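## Task

On the knob box, rotate each knob in row A (the row closest to the box side that has the socket) so it matches the setting of the corresponding knob in row C. Every other knob must still point at the mark it points at now. The knobs must hold their settings without the robot touching them at the end.

## Robot and tools

Robot: two arms, left_arm and right_arm, each ending in a two-finger gripper with a camera on the wrist (cam_left_wrist and cam_right_wrist, both 896x504 pixels). The fingers extend along the gripper's +z axis and close along its y axis. The reported end_effector_position is the point midway between the finger pads, roughly 1 cm short of the fingertips.

Frame: every pose uses one scene frame. The origin sits on the table surface midway between the arms, +z is up, +x points out across the table, and left_arm is on the +y side. The names left and right do not refer to sides of a camera image. Positions are in metres and orientations are quaternions written w first (qw, qx, qy, qz). Reported hand positions can be slightly wrong, more so at long reach, and arms often stop a centimetre or more from the commanded pose, usually below it.

Row layout: every command row is one flat list of 16 numbers covering both arms, even if only one moves: left_arm x, y, z, qw, qx, qy, qz, opening, then right_arm x, y, z, qw, qx, qy, qz, opening. The position and quaternion are an absolute target pose in the scene frame, not an offset. Opening runs from -1 (closed) to +1 (fully open, 0.094 m). A target more than 0.6 m from that arm's last reported position along any gripper axis gets the call refused. To hold an orientation steady, repeat the same quaternion you chose, not the drifted one from the last result. To keep an arm still, resend its full last reported pose and the opening it should keep.

Tools:
- execute_actions with "actions": an empty list just reports the state. One action {"rows": [[16 numbers], ...], "steps": n} runs up to 15 control steps of 1/30 s; each row covers one step and the final row repeats to fill the count (default 15). A wait {"steps": n} (up to 300) sends nothing and returns once n steps have passed since the previous result. Optional "pictures" (true/false) controls whether camera images come back; by default they do.
- move with "target" (one 16-number row as above) and optional "speed" in m/s (0.002 to 0.5, default 0.25; rotation limited to twice that in rad/s). Each gripper travels in a straight line toward its absolute target, both paths finishing together, lasting 0.5 to 10 s; longer paths are cut off at 10 s. Rotation takes the shorter direction. Paths do not avoid obstacles or the other arm, and grippers can lag, wander, or overshoot the speed, especially with a nearly straight arm. The opening is applied at the start.
- wait with "seconds" (0 to 10): lets the simulation run without new commands.
- zoom_image with "camera" and "region" [x0, y0, x1, y1] in image pixels from the top-left corner, at most 504x504: a closer view of that camera's latest image.
- finished_scene with "scene": the number of the current scene.

Control details: each step, the commanded pose is limited to within 70 mm and 16 degrees of the measured pose, and the arm chases that limited pose, favouring position over orientation when both cannot be met. After an action ends the arm only continues up to that limited pose, so long motions need several actions; check the reported pose and keep going. The simulation keeps running while you compose replies.

Result lines: the state line gives each gripper's position and quaternion. grip_measured is the finger opening on the command scale (the last value in Joint positions is the opening in metres); readings may be off by about 1 mm. To grasp, command an opening about 0.03 below grip_measured for a firm hold, less below for a lighter one. "Hand target" shows where the controller is currently driving each gripper. "pose unreachable" means a clearance check altered or blocked the named arm's command; HELD marks steps where this happened. The move: line states how the move ended (done, off_target, moving, held, fault) plus any limits: paced means the pose was clipped, held means some steps were blocked, after which the arm may jump faster than the set speed. The result also gives each gripper's distance to its target. FAULT lines report arm stops. MOTOR HOT appears from 85 °C; at 100 °C that arm's motors and gripper let go until they cool and the arm drops (OVER-TEMPERATURE FAULT), so avoid holding loads for long.

Joint ranges per arm (rad): waist -2.880 to 2.880, shoulder 0.000 to 3.142, elbow 0.000 to 3.019, wrist pitch -1.693 to 1.571, wrist yaw -1.571 to 1.571, wrist roll -2.094 to 2.094.

Camera intrinsics (OpenCV conventions): cam_left_wrist fovy 55.399 deg, K=[[480,0,447.146],[0,480,252.689],[0,0,1]], D=[0.0946264, 0.00138225, 0, 0, 0.0000018031, 0.116827, 0.00253348, 0.0000073065]; cam_right_wrist fovy 56.263 deg, K=[[471.326,0,447.458],[0,471.326,252.058],[0,0,1]], D=[0.407209, 0.0255975, 0, 0, 0.000143694, 0.502744, 0.0469167, 0.000582275].

Avoid: pushing anything off the table (this fails the task), letting the arms collide or press on each other, fast impacts and targets set deep past a contact (both press harder), dropped or slipping objects, and disturbing knobs that are not part of the task. Turn knobs gently and release them before finishing.

Each tool is called after ">>>" by a JSON object that holds its "fn" and its "kwargs".

## Session

I'll start by looking at the current state.

>>> {"fn": "execute_actions", "kwargs": {"actions": []}}

Scene clock: 0.00 s of 8400.00 s.
left_arm: end_effector_position=(+0.2709, +0.1924, +0.1342) grip_measured=+1.000 end_effector_quat_wxyz=(+0.024, +0.889, +0.458, +0.005) | right_arm: end_effector_position=(+0.4803, -0.5391, +0.3266) grip_measured=+1.000 end_effector_quat_wxyz=(+0.112, +0.749, +0.653, +0.016)
Joint positions: left_arm=[-0.034  0.97   0.701 -1.264  0.031  1.977  0.094] | right_arm=[-0.275  1.605  1.762 -1.521  0.093  1.408  0.094]
Joint velocities: left_arm=[-0.005 -0.015 -0.022  0.007  0.037  0.022  0.   ] | right_arm=[-0.024 -0.005 -0.002 -0.002 -0.081  0.081  0.   ]
Hand target (left_arm): +0.280, +0.190, +0.145; +0.034, +0.889, +0.457, +0.016
Hand target (right_arm): +0.485, -0.540, +0.337; +0.123, +0.748, +0.652, +0.022

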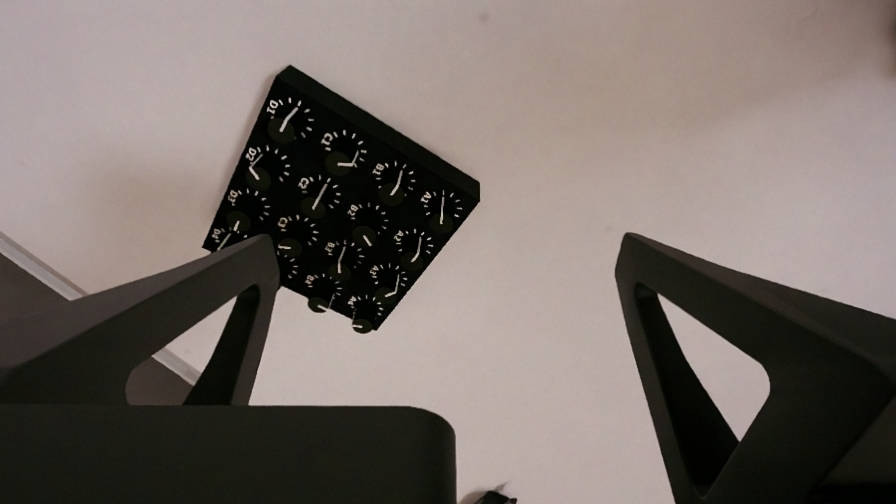

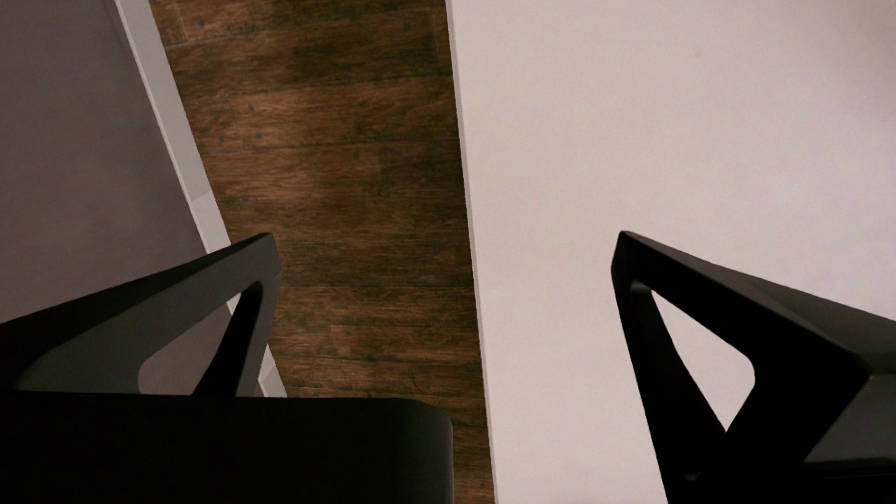

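>>> {"fn": "zoom_image", "kwargs": {"camera": "cam_left_wrist", "region": [190, 50, 500, 350]}}

Region (190, 50, 500, 350) of cam_left_wrist's 896x504 image, scaled by 1.626, with more detail than that image has; it fills the top 488 rows of this view, and the rest is white.

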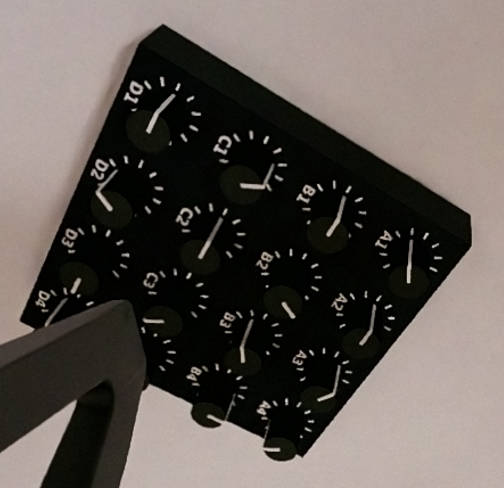

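>>> {"fn": "move", "kwargs": {"target": [0.335, 0.188, 0.165, 0.2524, -0.2132, 0.9421, 0.0571, 1.0, 0.30, -0.22, 0.28, 0.4699, -0.4699, 0.6710, 0.3290, 1.0], "speed": 0.4}}

Scene clock: 124.30 s of 8400.00 s.
left_arm: end_effector_position=(+0.3185, +0.1968, +0.1416) grip_measured=+1.000 end_effector_quat_wxyz=(+0.234, -0.205, +0.948, +0.069) | right_arm: end_effector_position=(+0.2974, -0.2223, +0.2661) grip_measured=+1.000 end_effector_quat_wxyz=(+0.462, -0.454, +0.684, +0.335)
Joint positions: left_arm=[-0.227  0.899  0.618 -0.97  -0.381 -0.77   0.094] | right_arm=[ 0.013  0.909  0.669 -0.579 -1.072 -0.713  0.094]
Joint velocities: left_arm=[-0.005 -0.005 -0.012 -0.007 -0.081  0.007  0.   ] | right_arm=[-0.005 -0.015 -0.012 -0.007  0.007 -0.095  0.   ]
Hand target (left_arm): +0.334, +0.188, +0.166; +0.253, -0.213, +0.942, +0.053
Hand target (right_arm): +0.302, -0.218, +0.280; +0.469, -0.468, +0.672, +0.331
Off the commanded pose (left_arm): 0.030 m, 3 deg.
Off the commanded pose (right_arm): 0.014 m, 3 deg.
After step 90, 117.00 s passed at rest.
move: off_target (left_arm, right_arm)

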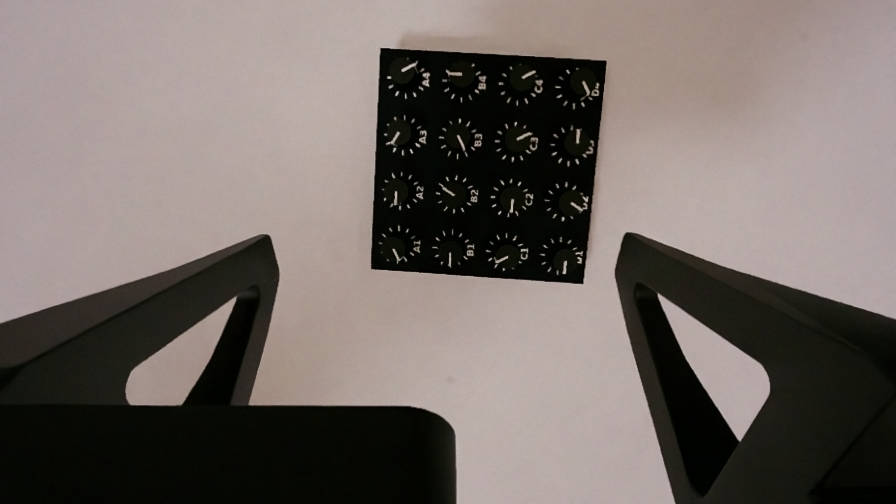

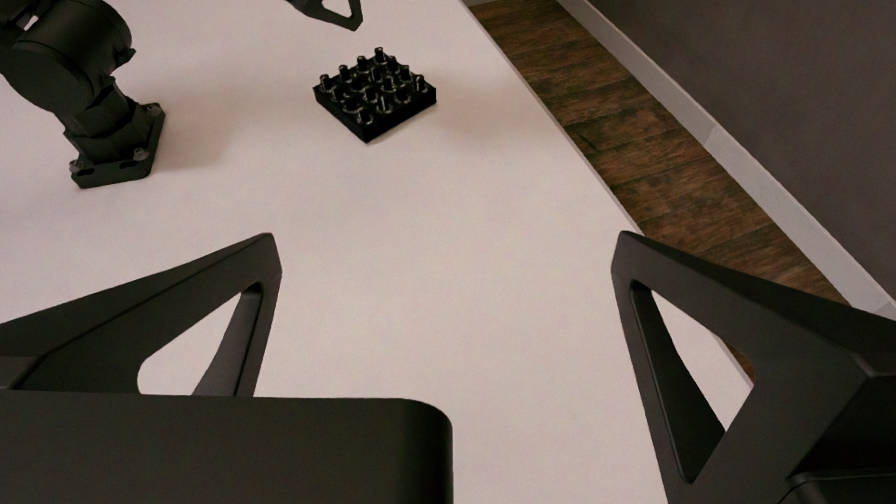

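>>> {"fn": "zoom_image", "kwargs": {"camera": "cam_left_wrist", "region": [360, 40, 620, 295]}}

>>> {"fn": "zoom_image", "kwargs": {"camera": "cam_left_wrist", "region": [365, 45, 495, 175]}}

>>> {"fn": "zoom_image", "kwargs": {"camera": "cam_left_wrist", "region": [365, 160, 495, 290]}}

>>> {"fn": "zoom_image", "kwargs": {"camera": "cam_left_wrist", "region": [480, 45, 610, 175]}}

>>> {"fn": "zoom_image", "kwargs": {"camera": "cam_left_wrist", "region": [480, 160, 610, 290]}}

>>> {"fn": "zoom_image", "kwargs": {"camera": "cam_right_wrist", "region": [280, 0, 460, 160]}}

Region (360, 40, 620, 295) of cam_left_wrist's 896x504 image, scaled by 1.938, with more detail than that image has; it fills the top 494 rows of this view, and the rest is white.

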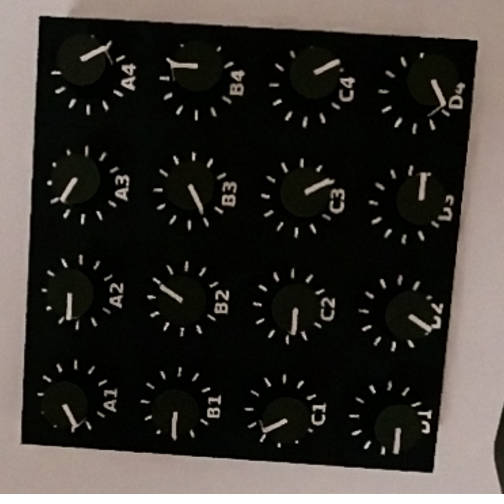

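Region (365, 45, 495, 175) of cam_left_wrist's 896x504 image, scaled by 3.877, with more detail than that image has.

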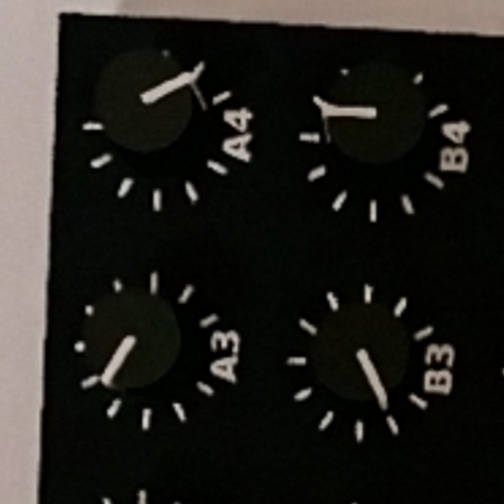

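Region (365, 160, 495, 290) of cam_left_wrist's 896x504 image, scaled by 3.877, with more detail than that image has.

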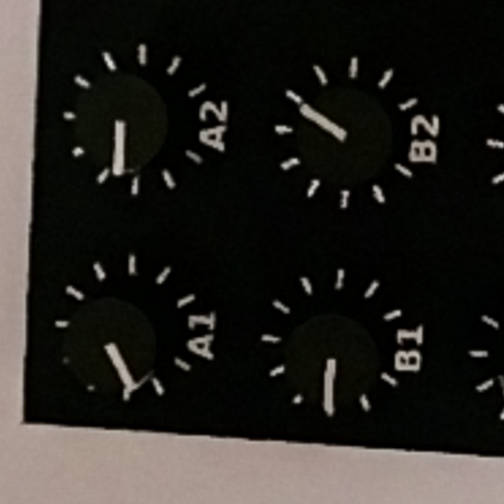

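Region (480, 45, 610, 175) of cam_left_wrist's 896x504 image, scaled by 3.877, with more detail than that image has.

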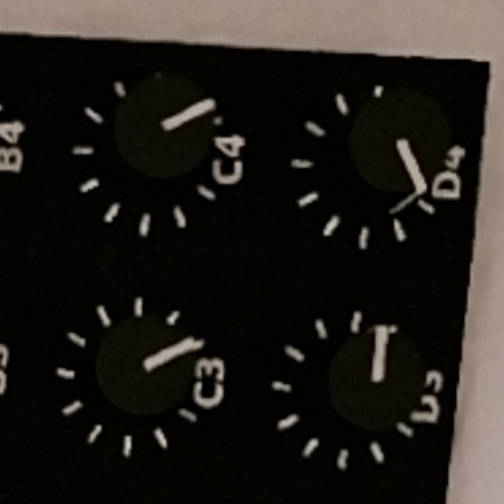

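Region (480, 160, 610, 290) of cam_left_wrist's 896x504 image, scaled by 3.877, with more detail than that image has.

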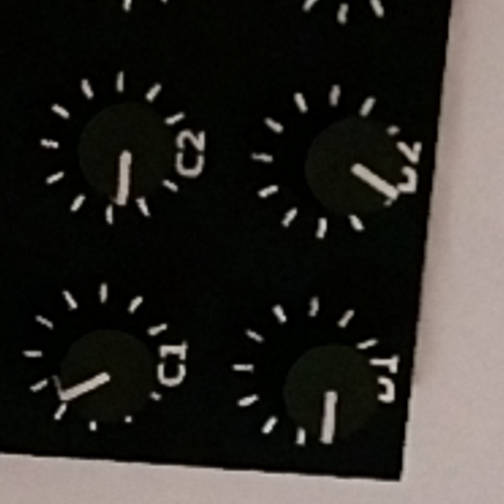

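Region (280, 0, 460, 160) of cam_right_wrist's 896x504 image, scaled by 2.800, with more detail than that image has.

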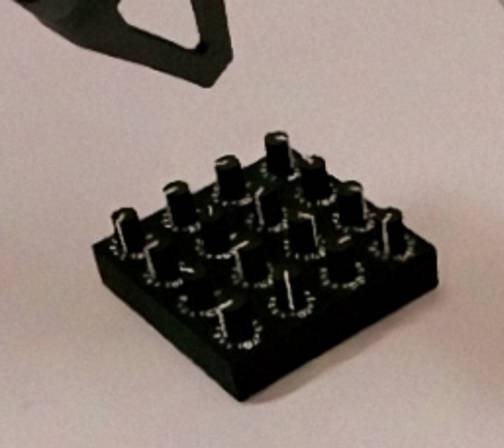

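>>> {"fn": "zoom_image", "kwargs": {"camera": "cam_left_wrist", "region": [200, 215, 300, 315]}}

>>> {"fn": "zoom_image", "kwargs": {"camera": "cam_left_wrist", "region": [595, 215, 695, 315]}}

Region (200, 215, 300, 315) of cam_left_wrist's 896x504 image, scaled by 5.040, with more detail than that image has.

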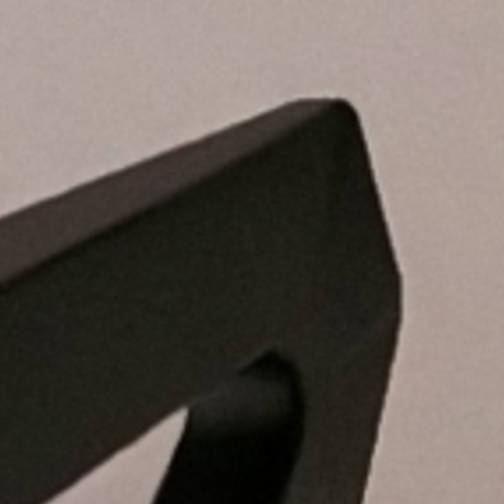

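Region (595, 215, 695, 315) of cam_left_wrist's 896x504 image, scaled by 5.040, with more detail than that image has.

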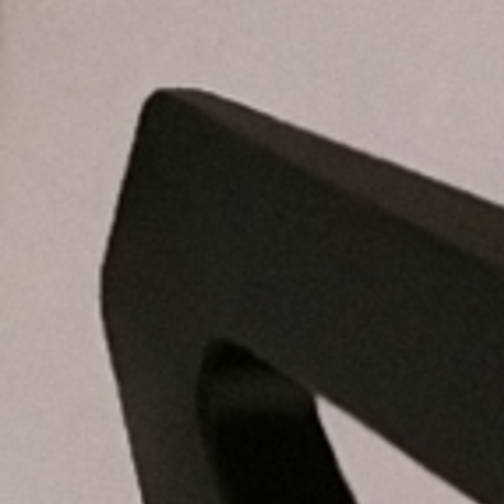

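>>> {"fn": "move", "kwargs": {"target": [0.36, 0.238, 0.10, 0.0, -0.809, 0.5878, 0.0, -0.5, 0.35, -0.07, 0.14, 0.4777, -0.5213, 0.4777, 0.5213, 1.0], "speed": 0.35}}

Scene clock: 247.13 s of 8400.00 s.
left_arm: end_effector_position=(+0.3393, +0.2387, +0.0820) grip_measured=-0.499 end_effector_quat_wxyz=(+0.009, +0.802, -0.597, -0.020) | right_arm: end_effector_position=(+0.3453, -0.0776, +0.1372) grip_measured=+1.000 end_effector_quat_wxyz=(-0.479, +0.518, -0.485, -0.517)
Joint positions: left_arm=[ 0.142  1.284  0.777 -1.107 -0.008 -1.898  0.024] | right_arm=[ 0.329  1.776  0.64   1.104 -1.328 -0.025  0.094]
Joint velocities: left_arm=[-0.005 -0.005  0.007 -0.017 -0.037  0.051 -0.001] | right_arm=[ 0.005  0.024  0.002  0.071 -0.022  0.081  0.   ]
Hand target (left_arm): +0.360, +0.239, +0.099; -0.002, +0.809, -0.588, -0.003
Hand target (right_arm): +0.350, -0.069, +0.140; +0.478, -0.521, +0.478, +0.522
Off the commanded pose (left_arm): 0.027 m, 3 deg.
Off the commanded pose (right_arm): 0.009 m, 1 deg.
After step 90, 117.00 s passed at rest.
move: off_target (left_arm)

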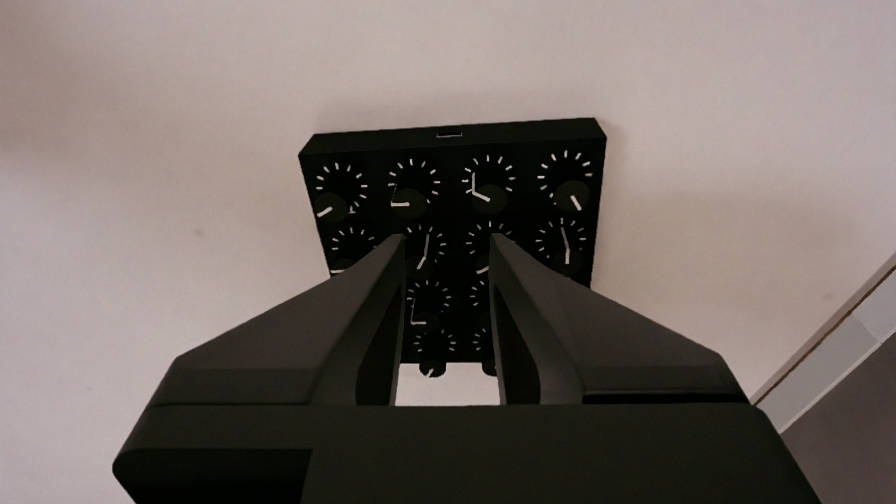

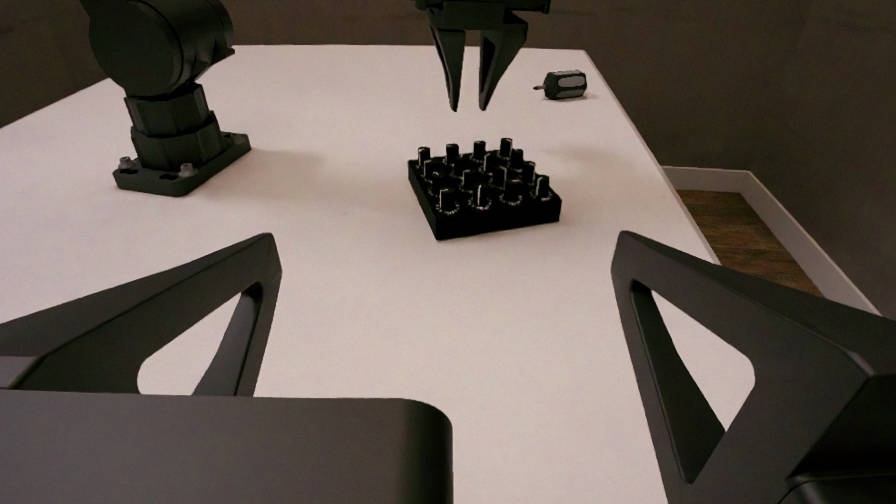

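>>> {"fn": "move", "kwargs": {"target": [0.373, 0.2395, 0.083, 0.0119, -0.8339, 0.5519, -0.0179, -0.5, 0.3453, -0.0776, 0.1372, -0.479, 0.518, -0.485, -0.517, 1.0], "speed": 0.1}}

Scene clock: 272.20 s of 8400.00 s.
left_arm: end_effector_position=(+0.3565, +0.2373, +0.0746) grip_measured=-0.499 end_effector_quat_wxyz=(-0.003, +0.826, -0.564, +0.003) | right_arm: end_effector_position=(+0.3453, -0.0776, +0.1368) grip_measured=+1.000 end_effector_quat_wxyz=(-0.476, +0.516, -0.488, -0.520)
Joint positions: left_arm=[ 0.142  1.308  0.777 -1.032 -0.002 -1.979  0.024] | right_arm=[ 0.329  1.778  0.64   1.109 -1.328 -0.013  0.094]
Joint velocities: left_arm=[-0.005 -0.005  0.002  0.002 -0.051 -0.051  0.   ] | right_arm=[-0.015 -0.015 -0.022  0.002  0.037  0.007  0.   ]
Hand target (left_arm): +0.373, +0.239, +0.083; -0.011, +0.834, -0.552, +0.018
Hand target (right_arm): +0.345, -0.078, +0.137; -0.479, +0.518, -0.485, -0.517
Off the commanded pose (left_arm): 0.019 m, 3 deg.
Off the commanded pose (right_arm): 0.000 m, 1 deg.
After step 90, 21.03 s passed at rest.
move: off_target (left_arm)

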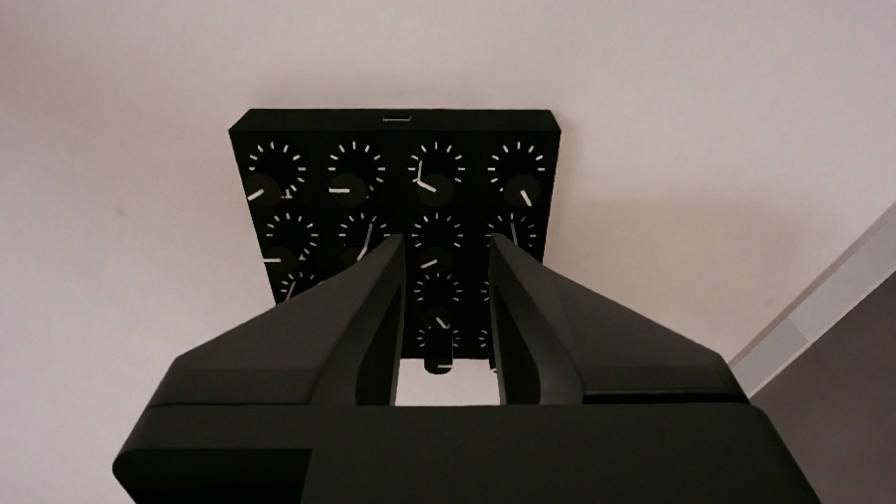

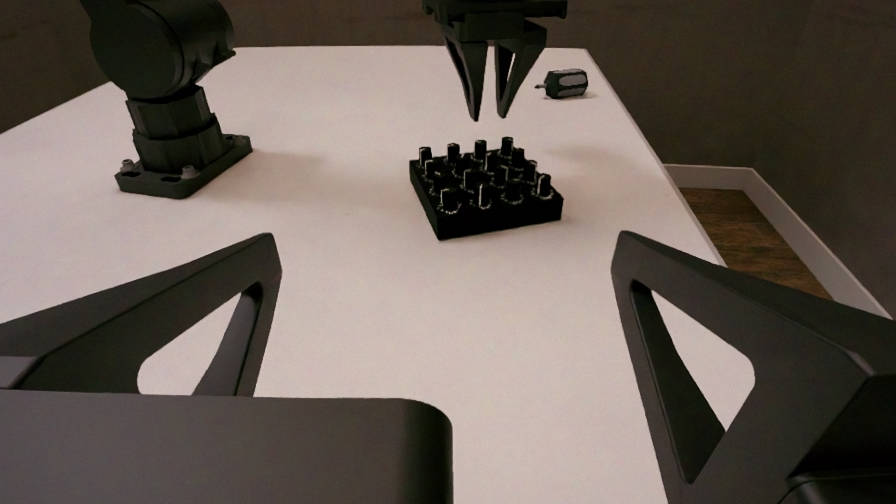

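>>> {"fn": "move", "kwargs": {"target": [0.368, 0.2445, 0.072, 0.0119, -0.8339, 0.5519, -0.0179, -0.5, 0.3453, -0.0776, 0.1372, -0.479, 0.518, -0.485, -0.517, 1.0], "speed": 0.05}}

Scene clock: 292.60 s of 8400.00 s.
left_arm: end_effector_position=(+0.3648, +0.2422, +0.0732) grip_measured=-0.499 end_effector_quat_wxyz=(-0.011, +0.831, -0.556, +0.015) | right_arm: end_effector_position=(+0.3453, -0.0776, +0.1368) grip_measured=+1.000 end_effector_quat_wxyz=(-0.476, +0.516, -0.488, -0.520)
Joint positions: left_arm=[ 0.158  1.313  0.777 -0.997 -0.002 -1.982  0.024] | right_arm=[ 0.329  1.778  0.64   1.109 -1.328 -0.013  0.094]
Joint velocities: left_arm=[-0.015 -0.015 -0.007  0.002 -0.066 -0.139 -0.   ] | right_arm=[-0.005 -0.005  0.017 -0.002 -0.066  0.037  0.   ]
Hand target (left_arm): +0.368, +0.245, +0.072; -0.012, +0.834, -0.552, +0.018
Hand target (right_arm): +0.345, -0.078, +0.137; -0.479, +0.518, -0.485, -0.517
Off the commanded pose (left_arm): 0.004 m, 1 deg.
Off the commanded pose (right_arm): 0.000 m, 1 deg.
After step 90, 16.67 s passed at rest.
move: done

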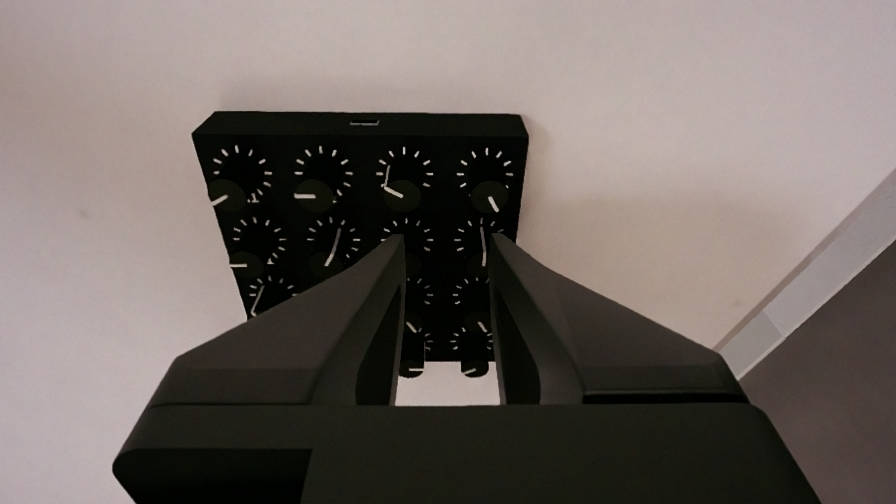

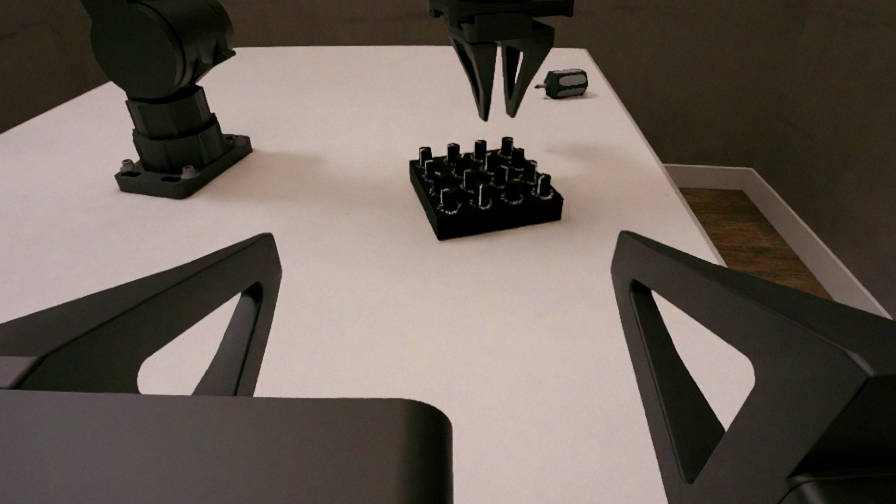

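>>> {"fn": "move", "kwargs": {"target": [0.353, 0.243, 0.064, 0.0, -0.8339, 0.5519, 0.0, -0.5, 0.3453, -0.0776, 0.1372, -0.479, 0.518, -0.485, -0.517, 1.0], "speed": 0.05}}

Scene clock: 335.63 s of 8400.00 s.
left_arm: end_effector_position=(+0.3575, +0.2424, +0.0674) grip_measured=-0.499 end_effector_quat_wxyz=(-0.006, +0.831, -0.556, +0.008) | right_arm: end_effector_position=(+0.3453, -0.0776, +0.1368) grip_measured=+1.000 end_effector_quat_wxyz=(-0.476, +0.516, -0.488, -0.520)
Joint positions: left_arm=[ 0.158  1.314  0.76  -0.997 -0.002 -1.982  0.024] | right_arm=[ 0.329  1.778  0.64   1.109 -1.328 -0.013  0.094]
Joint velocities: left_arm=[-0.005 -0.015 -0.002  0.012 -0.051  0.037  0.001] | right_arm=[-0.005 -0.015 -0.007 -0.032  0.066 -0.022  0.   ]
Hand target (left_arm): +0.353, +0.243, +0.064; -0.000, +0.834, -0.552, -0.000
Hand target (right_arm): +0.345, -0.078, +0.137; -0.479, +0.518, -0.485, -0.517
Off the commanded pose (left_arm): 0.006 m, 1 deg.
Off the commanded pose (right_arm): 0.000 m, 1 deg.
After step 90, 39.33 s passed at rest.
move: done

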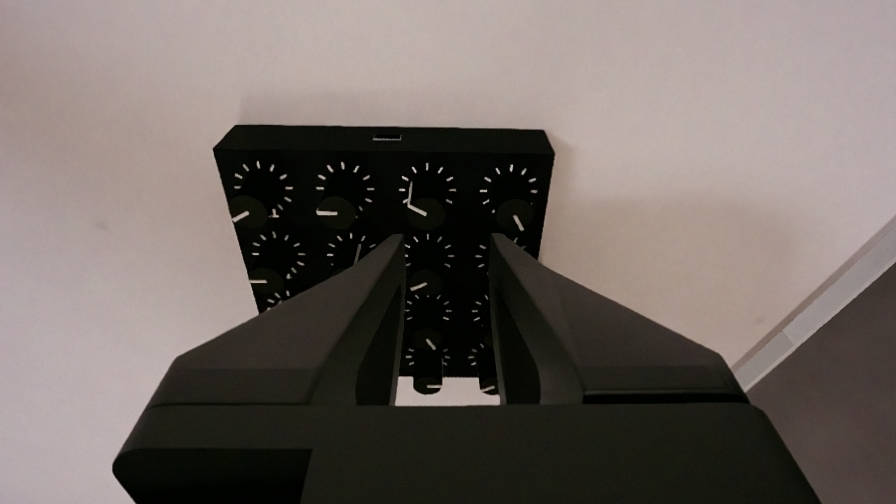

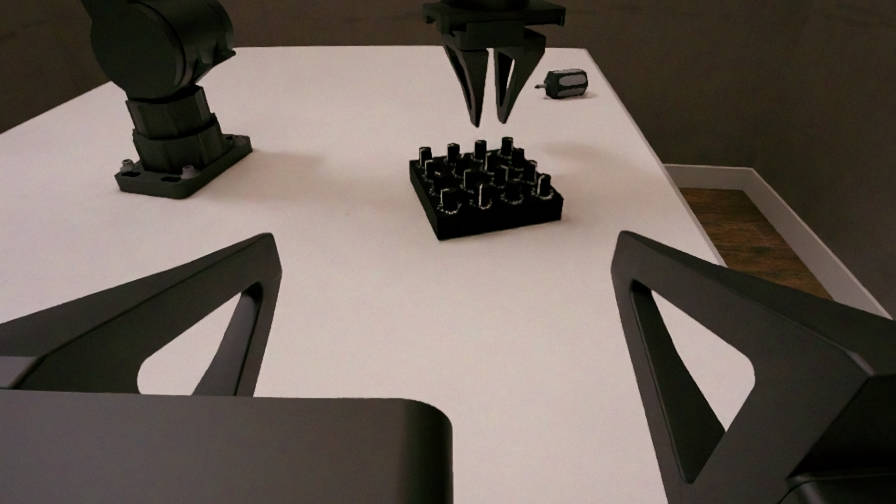

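>>> {"fn": "move", "kwargs": {"target": [0.352, 0.243, 0.053, 0.0, -0.8339, 0.5519, 0.0, -0.5, 0.3453, -0.0776, 0.1372, -0.479, 0.518, -0.485, -0.517, 1.0], "speed": 0.03}}

Scene clock: 412.90 s of 8400.00 s.
left_arm: end_effector_position=(+0.3516, +0.2425, +0.0555) grip_measured=-0.499 end_effector_quat_wxyz=(-0.000, +0.831, -0.556, -0.001) | right_arm: end_effector_position=(+0.3453, -0.0776, +0.1368) grip_measured=+1.000 end_effector_quat_wxyz=(-0.476, +0.516, -0.488, -0.520)
Joint positions: left_arm=[ 0.158  1.333  0.741 -0.98  -0.002 -1.982  0.024] | right_arm=[ 0.329  1.778  0.64   1.109 -1.328 -0.013  0.094]
Joint velocities: left_arm=[-0.015 -0.005  0.012  0.002  0.022  0.066 -0.001] | right_arm=[-0.005  0.005  0.002  0.007 -0.007 -0.007  0.   ]
Hand target (left_arm): +0.352, +0.243, +0.053; +0.000, +0.834, -0.552, -0.000
Hand target (right_arm): +0.345, -0.078, +0.137; -0.479, +0.518, -0.485, -0.517
Off the commanded pose (left_arm): 0.003 m, 1 deg.
Off the commanded pose (right_arm): 0.000 m, 1 deg.
After step 90, 73.50 s passed at rest.
move: done

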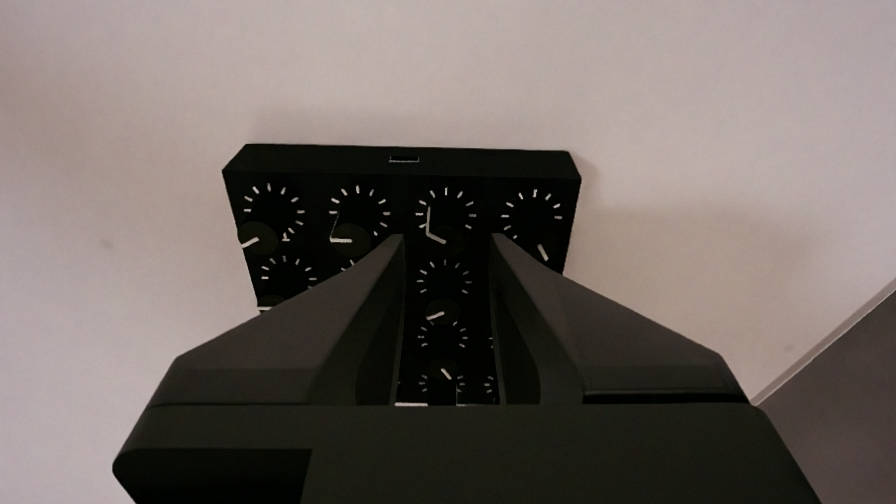

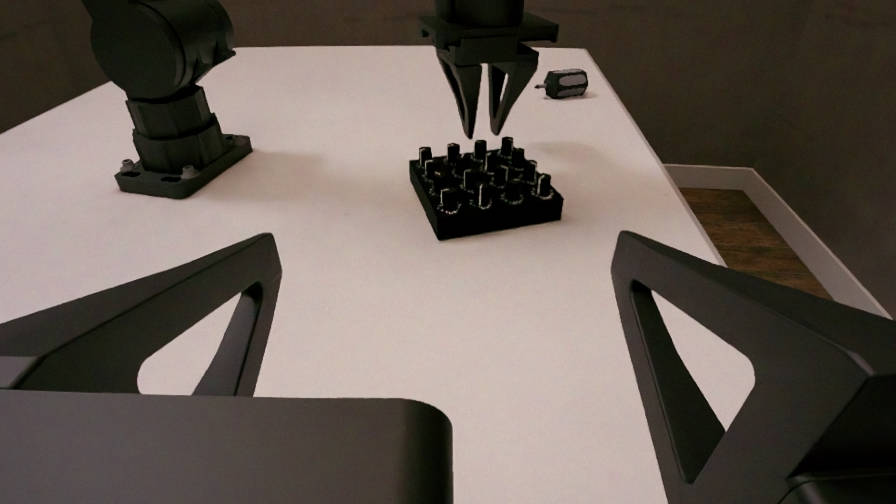

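As predicted. Let me check alignment closely.

>>> {"fn": "zoom_image", "kwargs": {"camera": "cam_left_wrist", "region": [320, 150, 580, 340]}}

>>> {"fn": "zoom_image", "kwargs": {"camera": "cam_right_wrist", "region": [400, 80, 570, 240]}}

Region (320, 150, 580, 340) of cam_left_wrist's 896x504 image, scaled by 1.938, with more detail than that image has; it fills the top 368 rows of this view, and the rest is white.

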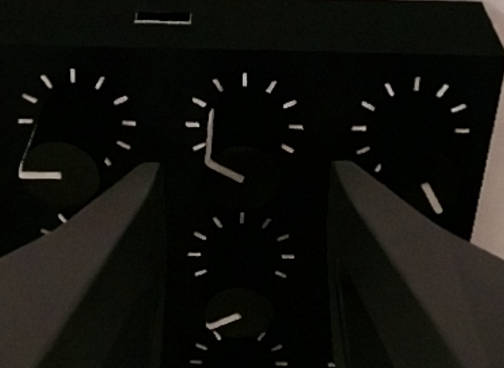

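Region (400, 80, 570, 240) of cam_right_wrist's 896x504 image, scaled by 2.965, with more detail than that image has; it fills the top 474 rows of this view, and the rest is white.

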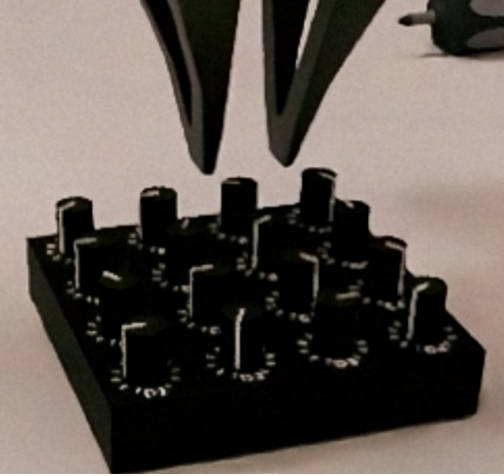

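>>> {"fn": "move", "kwargs": {"target": [0.352, 0.239, 0.038, 0.0, -0.8339, 0.5519, 0.0, -0.5, 0.3453, -0.0776, 0.1372, -0.479, 0.518, -0.485, -0.517, 1.0], "speed": 0.025}}

Scene clock: 442.57 s of 8400.00 s.
left_arm: end_effector_position=(+0.3523, +0.2425, +0.0411) grip_measured=-0.499 end_effector_quat_wxyz=(-0.001, +0.832, -0.555, -0.000) | right_arm: end_effector_position=(+0.3453, -0.0776, +0.1368) grip_measured=+1.000 end_effector_quat_wxyz=(-0.476, +0.516, -0.488, -0.520)
Joint positions: left_arm=[ 0.158  1.361  0.721 -0.93  -0.002 -1.985  0.024] | right_arm=[ 0.329  1.778  0.64   1.109 -1.328 -0.013  0.094]
Joint velocities: left_arm=[-0.005  0.015 -0.002  0.017 -0.081 -0.022  0.   ] | right_arm=[-0.005 -0.005 -0.002 -0.007  0.022 -0.125  0.   ]
Hand target (left_arm): +0.352, +0.239, +0.038; -0.000, +0.834, -0.552, +0.000
Hand target (right_arm): +0.345, -0.078, +0.137; -0.479, +0.518, -0.485, -0.517
Off the commanded pose (left_arm): 0.005 m, 0 deg.
Off the commanded pose (right_arm): 0.000 m, 1 deg.
After step 90, 25.70 s passed at rest.
move: done

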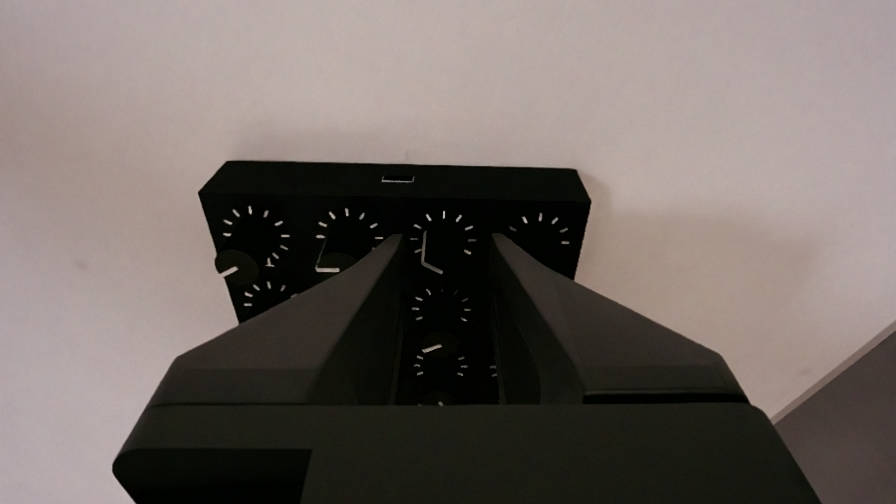

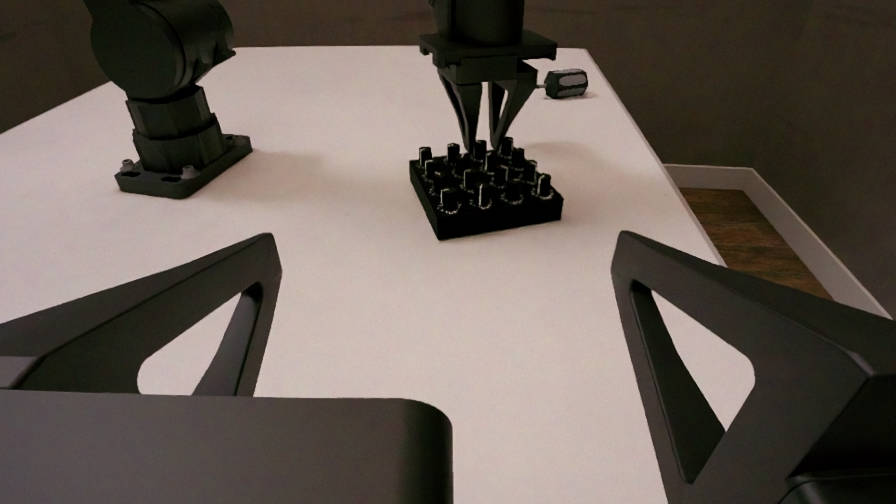

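>>> {"fn": "execute_actions", "kwargs": {"actions": [{"rows": [[0.3518,0.2415,0.041,0,-0.832,0.555,0,-0.56,0.3453,-0.0776,0.1372,-0.479,0.518,-0.485,-0.517,1.0],[0.3518,0.2415,0.041,0,-0.832,0.555,0,-0.60,0.3453,-0.0776,0.1372,-0.479,0.518,-0.485,-0.517,1.0],[0.3518,0.2415,0.041,0,-0.832,0.555,0,-0.63,0.3453,-0.0776,0.1372,-0.479,0.518,-0.485,-0.517,1.0],[0.3518,0.2415,0.041,0,-0.832,0.555,0,-0.66,0.3453,-0.0776,0.1372,-0.479,0.518,-0.485,-0.517,1.0],[0.3518,0.2415,0.041,0,-0.832,0.555,0,-0.68,0.3453,-0.0776,0.1372,-0.479,0.518,-0.485,-0.517,1.0],[0.3518,0.2415,0.041,0,-0.832,0.555,0,-0.70,0.3453,-0.0776,0.1372,-0.479,0.518,-0.485,-0.517,1.0],[0.3518,0.2415,0.041,0,-0.832,0.555,0,-0.715,0.3453,-0.0776,0.1372,-0.479,0.518,-0.485,-0.517,1.0],[0.3518,0.2415,0.041,0,-0.832,0.555,0,-0.73,0.3453,-0.0776,0.1372,-0.479,0.518,-0.485,-0.517,1.0],[0.3518,0.2415,0.041,0,-0.832,0.555,0,-0.74,0.3453,-0.0776,0.1372,-0.479,0.518,-0.485,-0.517,1.0],[0.3518,0.2415,0.041,0,-0.832,0.555,0,-0.75,0.3453,-0.0776,0.1372,-0.479,0.518,-0.485,-0.517,1.0],[0.3518,0.2415,0.041,0,-0.832,0.555,0,-0.76,0.3453,-0.0776,0.1372,-0.479,0.518,-0.485,-0.517,1.0],[0.3518,0.2415,0.041,0,-0.832,0.555,0,-0.77,0.3453,-0.0776,0.1372,-0.479,0.518,-0.485,-0.517,1.0],[0.3518,0.2415,0.041,0,-0.832,0.555,0,-0.78,0.3453,-0.0776,0.1372,-0.479,0.518,-0.485,-0.517,1.0]], "steps": 15}]}}

Scene clock: 462.17 s of 8400.00 s.
left_arm: end_effector_position=(+0.3522, +0.2423, +0.0411) grip_measured=-0.772 end_effector_quat_wxyz=(-0.000, +0.832, -0.555, -0.000) | right_arm: end_effector_position=(+0.3453, -0.0776, +0.1368) grip_measured=+1.000 end_effector_quat_wxyz=(-0.476, +0.516, -0.488, -0.520)
Joint positions: left_arm=[ 0.158  1.361  0.721 -0.931 -0.001 -1.985  0.011] | right_arm=[ 0.329  1.778  0.64   1.109 -1.328 -0.013  0.094]
Joint velocities: left_arm=[-0.015  0.005  0.002 -0.007 -0.007 -0.066 -0.   ] | right_arm=[ 0.005 -0.005 -0.002 -0.027  0.022  0.11   0.   ]
Hand target (left_arm): +0.352, +0.242, +0.041; -0.000, +0.832, -0.555, -0.000
Hand target (right_arm): +0.345, -0.078, +0.137; -0.479, +0.518, -0.485, -0.517
Off the commanded pose (left_arm): 0.001 m, 0 deg.
Off the commanded pose (right_arm): 0.000 m, 1 deg.
Steps of this call (steps 1 to 90: nothing new was sent; then 16.10 s passed at rest; steps 91 to 105: all 15 steps of this action). Readings (end_effector_position):
91: left_arm (+0.3523, +0.2425, +0.0411) | right_arm (+0.3453, -0.0776, +0.1368)
92: left_arm (+0.3523, +0.2425, +0.0411) | right_arm (+0.3453, -0.0776, +0.1368)
94: left_arm (+0.3523, +0.2425, +0.0411) | right_arm (+0.3453, -0.0776, +0.1368)
98: left_arm (+0.3522, +0.2423, +0.0411) | right_arm (+0.3453, -0.0776, +0.1368)
105: the state above

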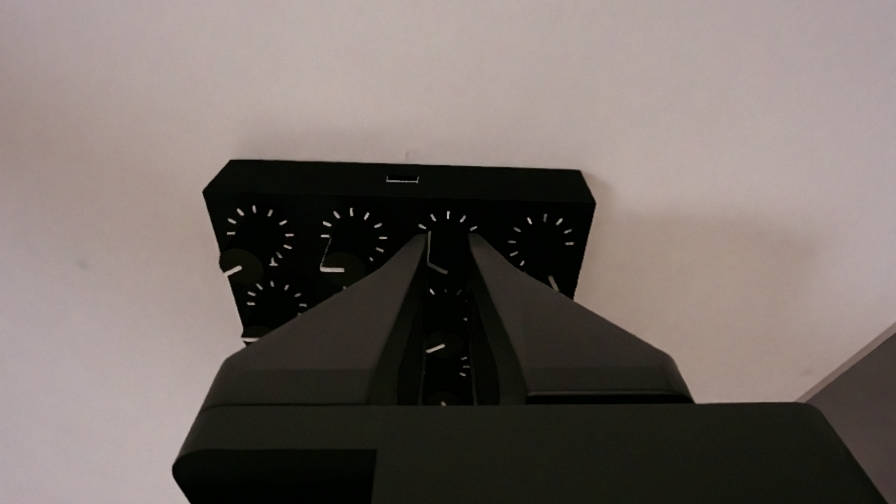

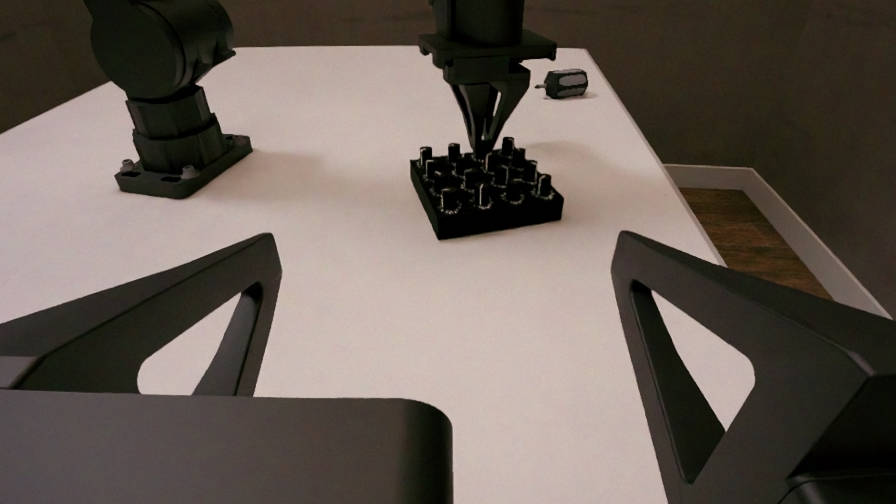

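>>> {"fn": "move", "kwargs": {"target": [0.3522, 0.2423, 0.041, 0.0, -0.0872, 0.9962, 0.0, -0.795, 0.3453, -0.0776, 0.1372, -0.479, 0.518, -0.485, -0.517, 1.0], "speed": 0.35}}

Scene clock: 472.63 s of 8400.00 s.
left_arm: end_effector_position=(+0.3522, +0.2423, +0.0411) grip_measured=-0.783 end_effector_quat_wxyz=(+0.000, -0.098, +0.995, +0.000) | right_arm: end_effector_position=(+0.3453, -0.0776, +0.1368) grip_measured=+1.000 end_effector_quat_wxyz=(-0.476, +0.516, -0.488, -0.520)
Joint positions: left_arm=[ 0.158  1.361  0.721 -0.931 -0.001 -0.216  0.01 ] | right_arm=[ 0.329  1.778  0.64   1.109 -1.328 -0.013  0.094]
Joint velocities: left_arm=[-0.005 -0.024 -0.007 -0.012 -0.051 -0.007 -0.001] | right_arm=[-0.015 -0.005  0.007  0.007 -0.022  0.037  0.   ]
Hand target (left_arm): +0.352, +0.242, +0.041; +0.000, -0.087, +0.996, +0.000
Hand target (right_arm): +0.345, -0.078, +0.137; -0.479, +0.518, -0.485, -0.517
Off the commanded pose (left_arm): 0.000 m, 1 deg.
Off the commanded pose (right_arm): 0.000 m, 1 deg.
After step 90, 4.27 s passed at rest.
move: done

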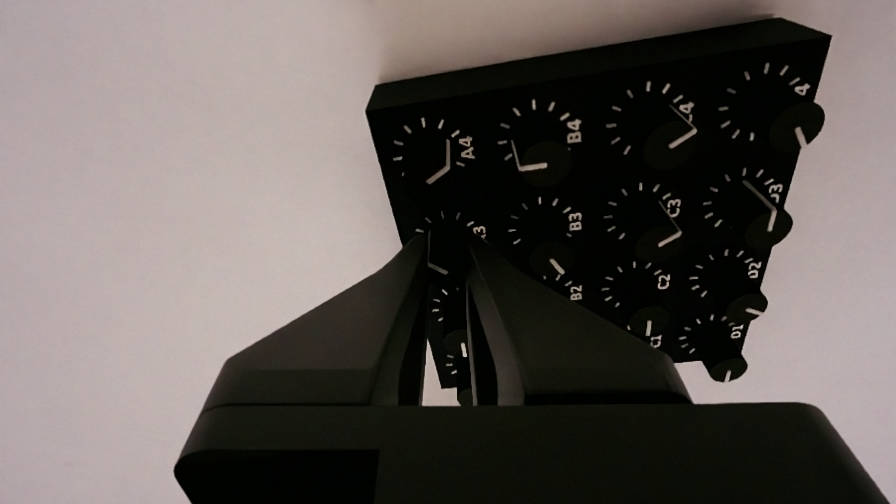

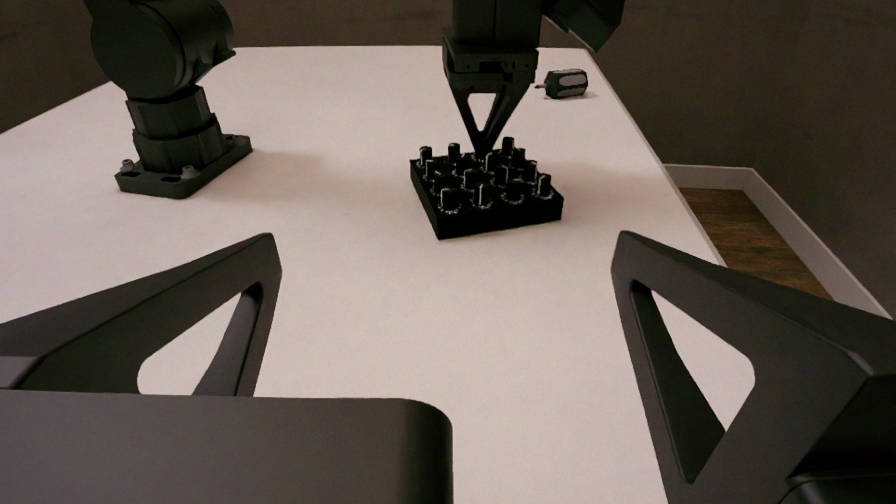

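>>> {"fn": "move", "kwargs": {"target": [0.3522, 0.2423, 0.041, 0.0, 0.7581, 0.6521, 0.0, -0.795, 0.3453, -0.0776, 0.1372, -0.479, 0.518, -0.485, -0.517, 1.0], "speed": 0.4}}

Scene clock: 485.23 s of 8400.00 s.
left_arm: end_effector_position=(+0.3522, +0.2425, +0.0411) grip_measured=-0.784 end_effector_quat_wxyz=(-0.001, +0.751, +0.660, +0.001) | right_arm: end_effector_position=(+0.3453, -0.0776, +0.1368) grip_measured=+1.000 end_effector_quat_wxyz=(-0.476, +0.516, -0.488, -0.520)
Joint positions: left_arm=[ 0.158  1.361  0.721 -0.931 -0.002  1.679  0.01 ] | right_arm=[ 0.329  1.778  0.64   1.109 -1.328 -0.013  0.094]
Joint velocities: left_arm=[-0.015 -0.005 -0.002  0.002 -0.051 -0.051  0.   ] | right_arm=[ 0.015  0.005 -0.012  0.007  0.007 -0.095  0.   ]
Hand target (left_arm): +0.352, +0.242, +0.041; -0.000, +0.758, +0.652, +0.000
Hand target (right_arm): +0.345, -0.078, +0.137; -0.479, +0.518, -0.485, -0.517
Off the commanded pose (left_arm): 0.000 m, 1 deg.
Off the commanded pose (right_arm): 0.000 m, 1 deg.
After step 90, 6.53 s passed at rest.
move: done

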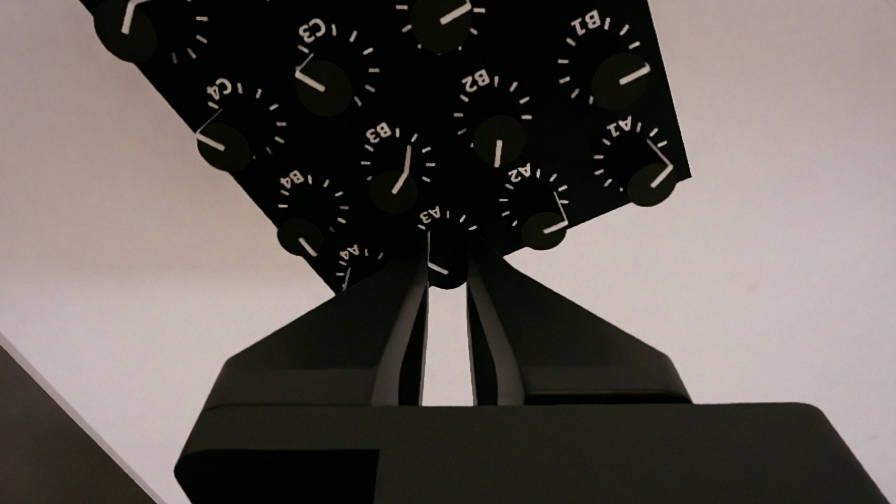

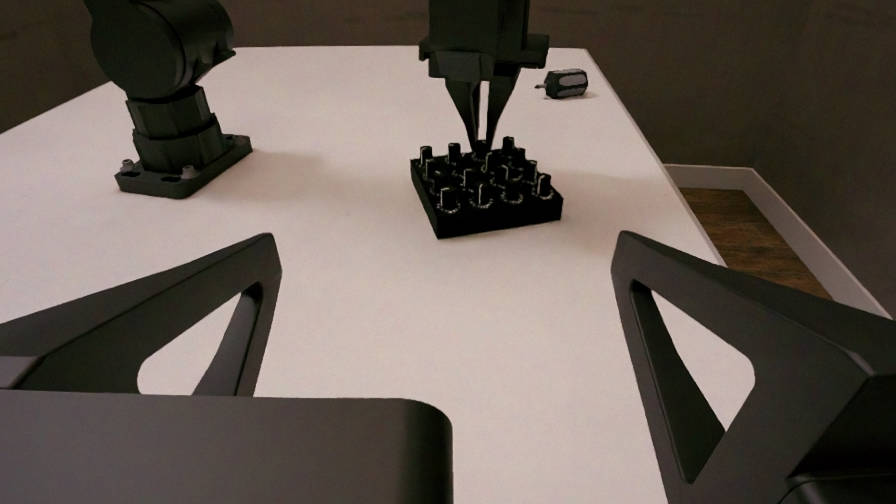

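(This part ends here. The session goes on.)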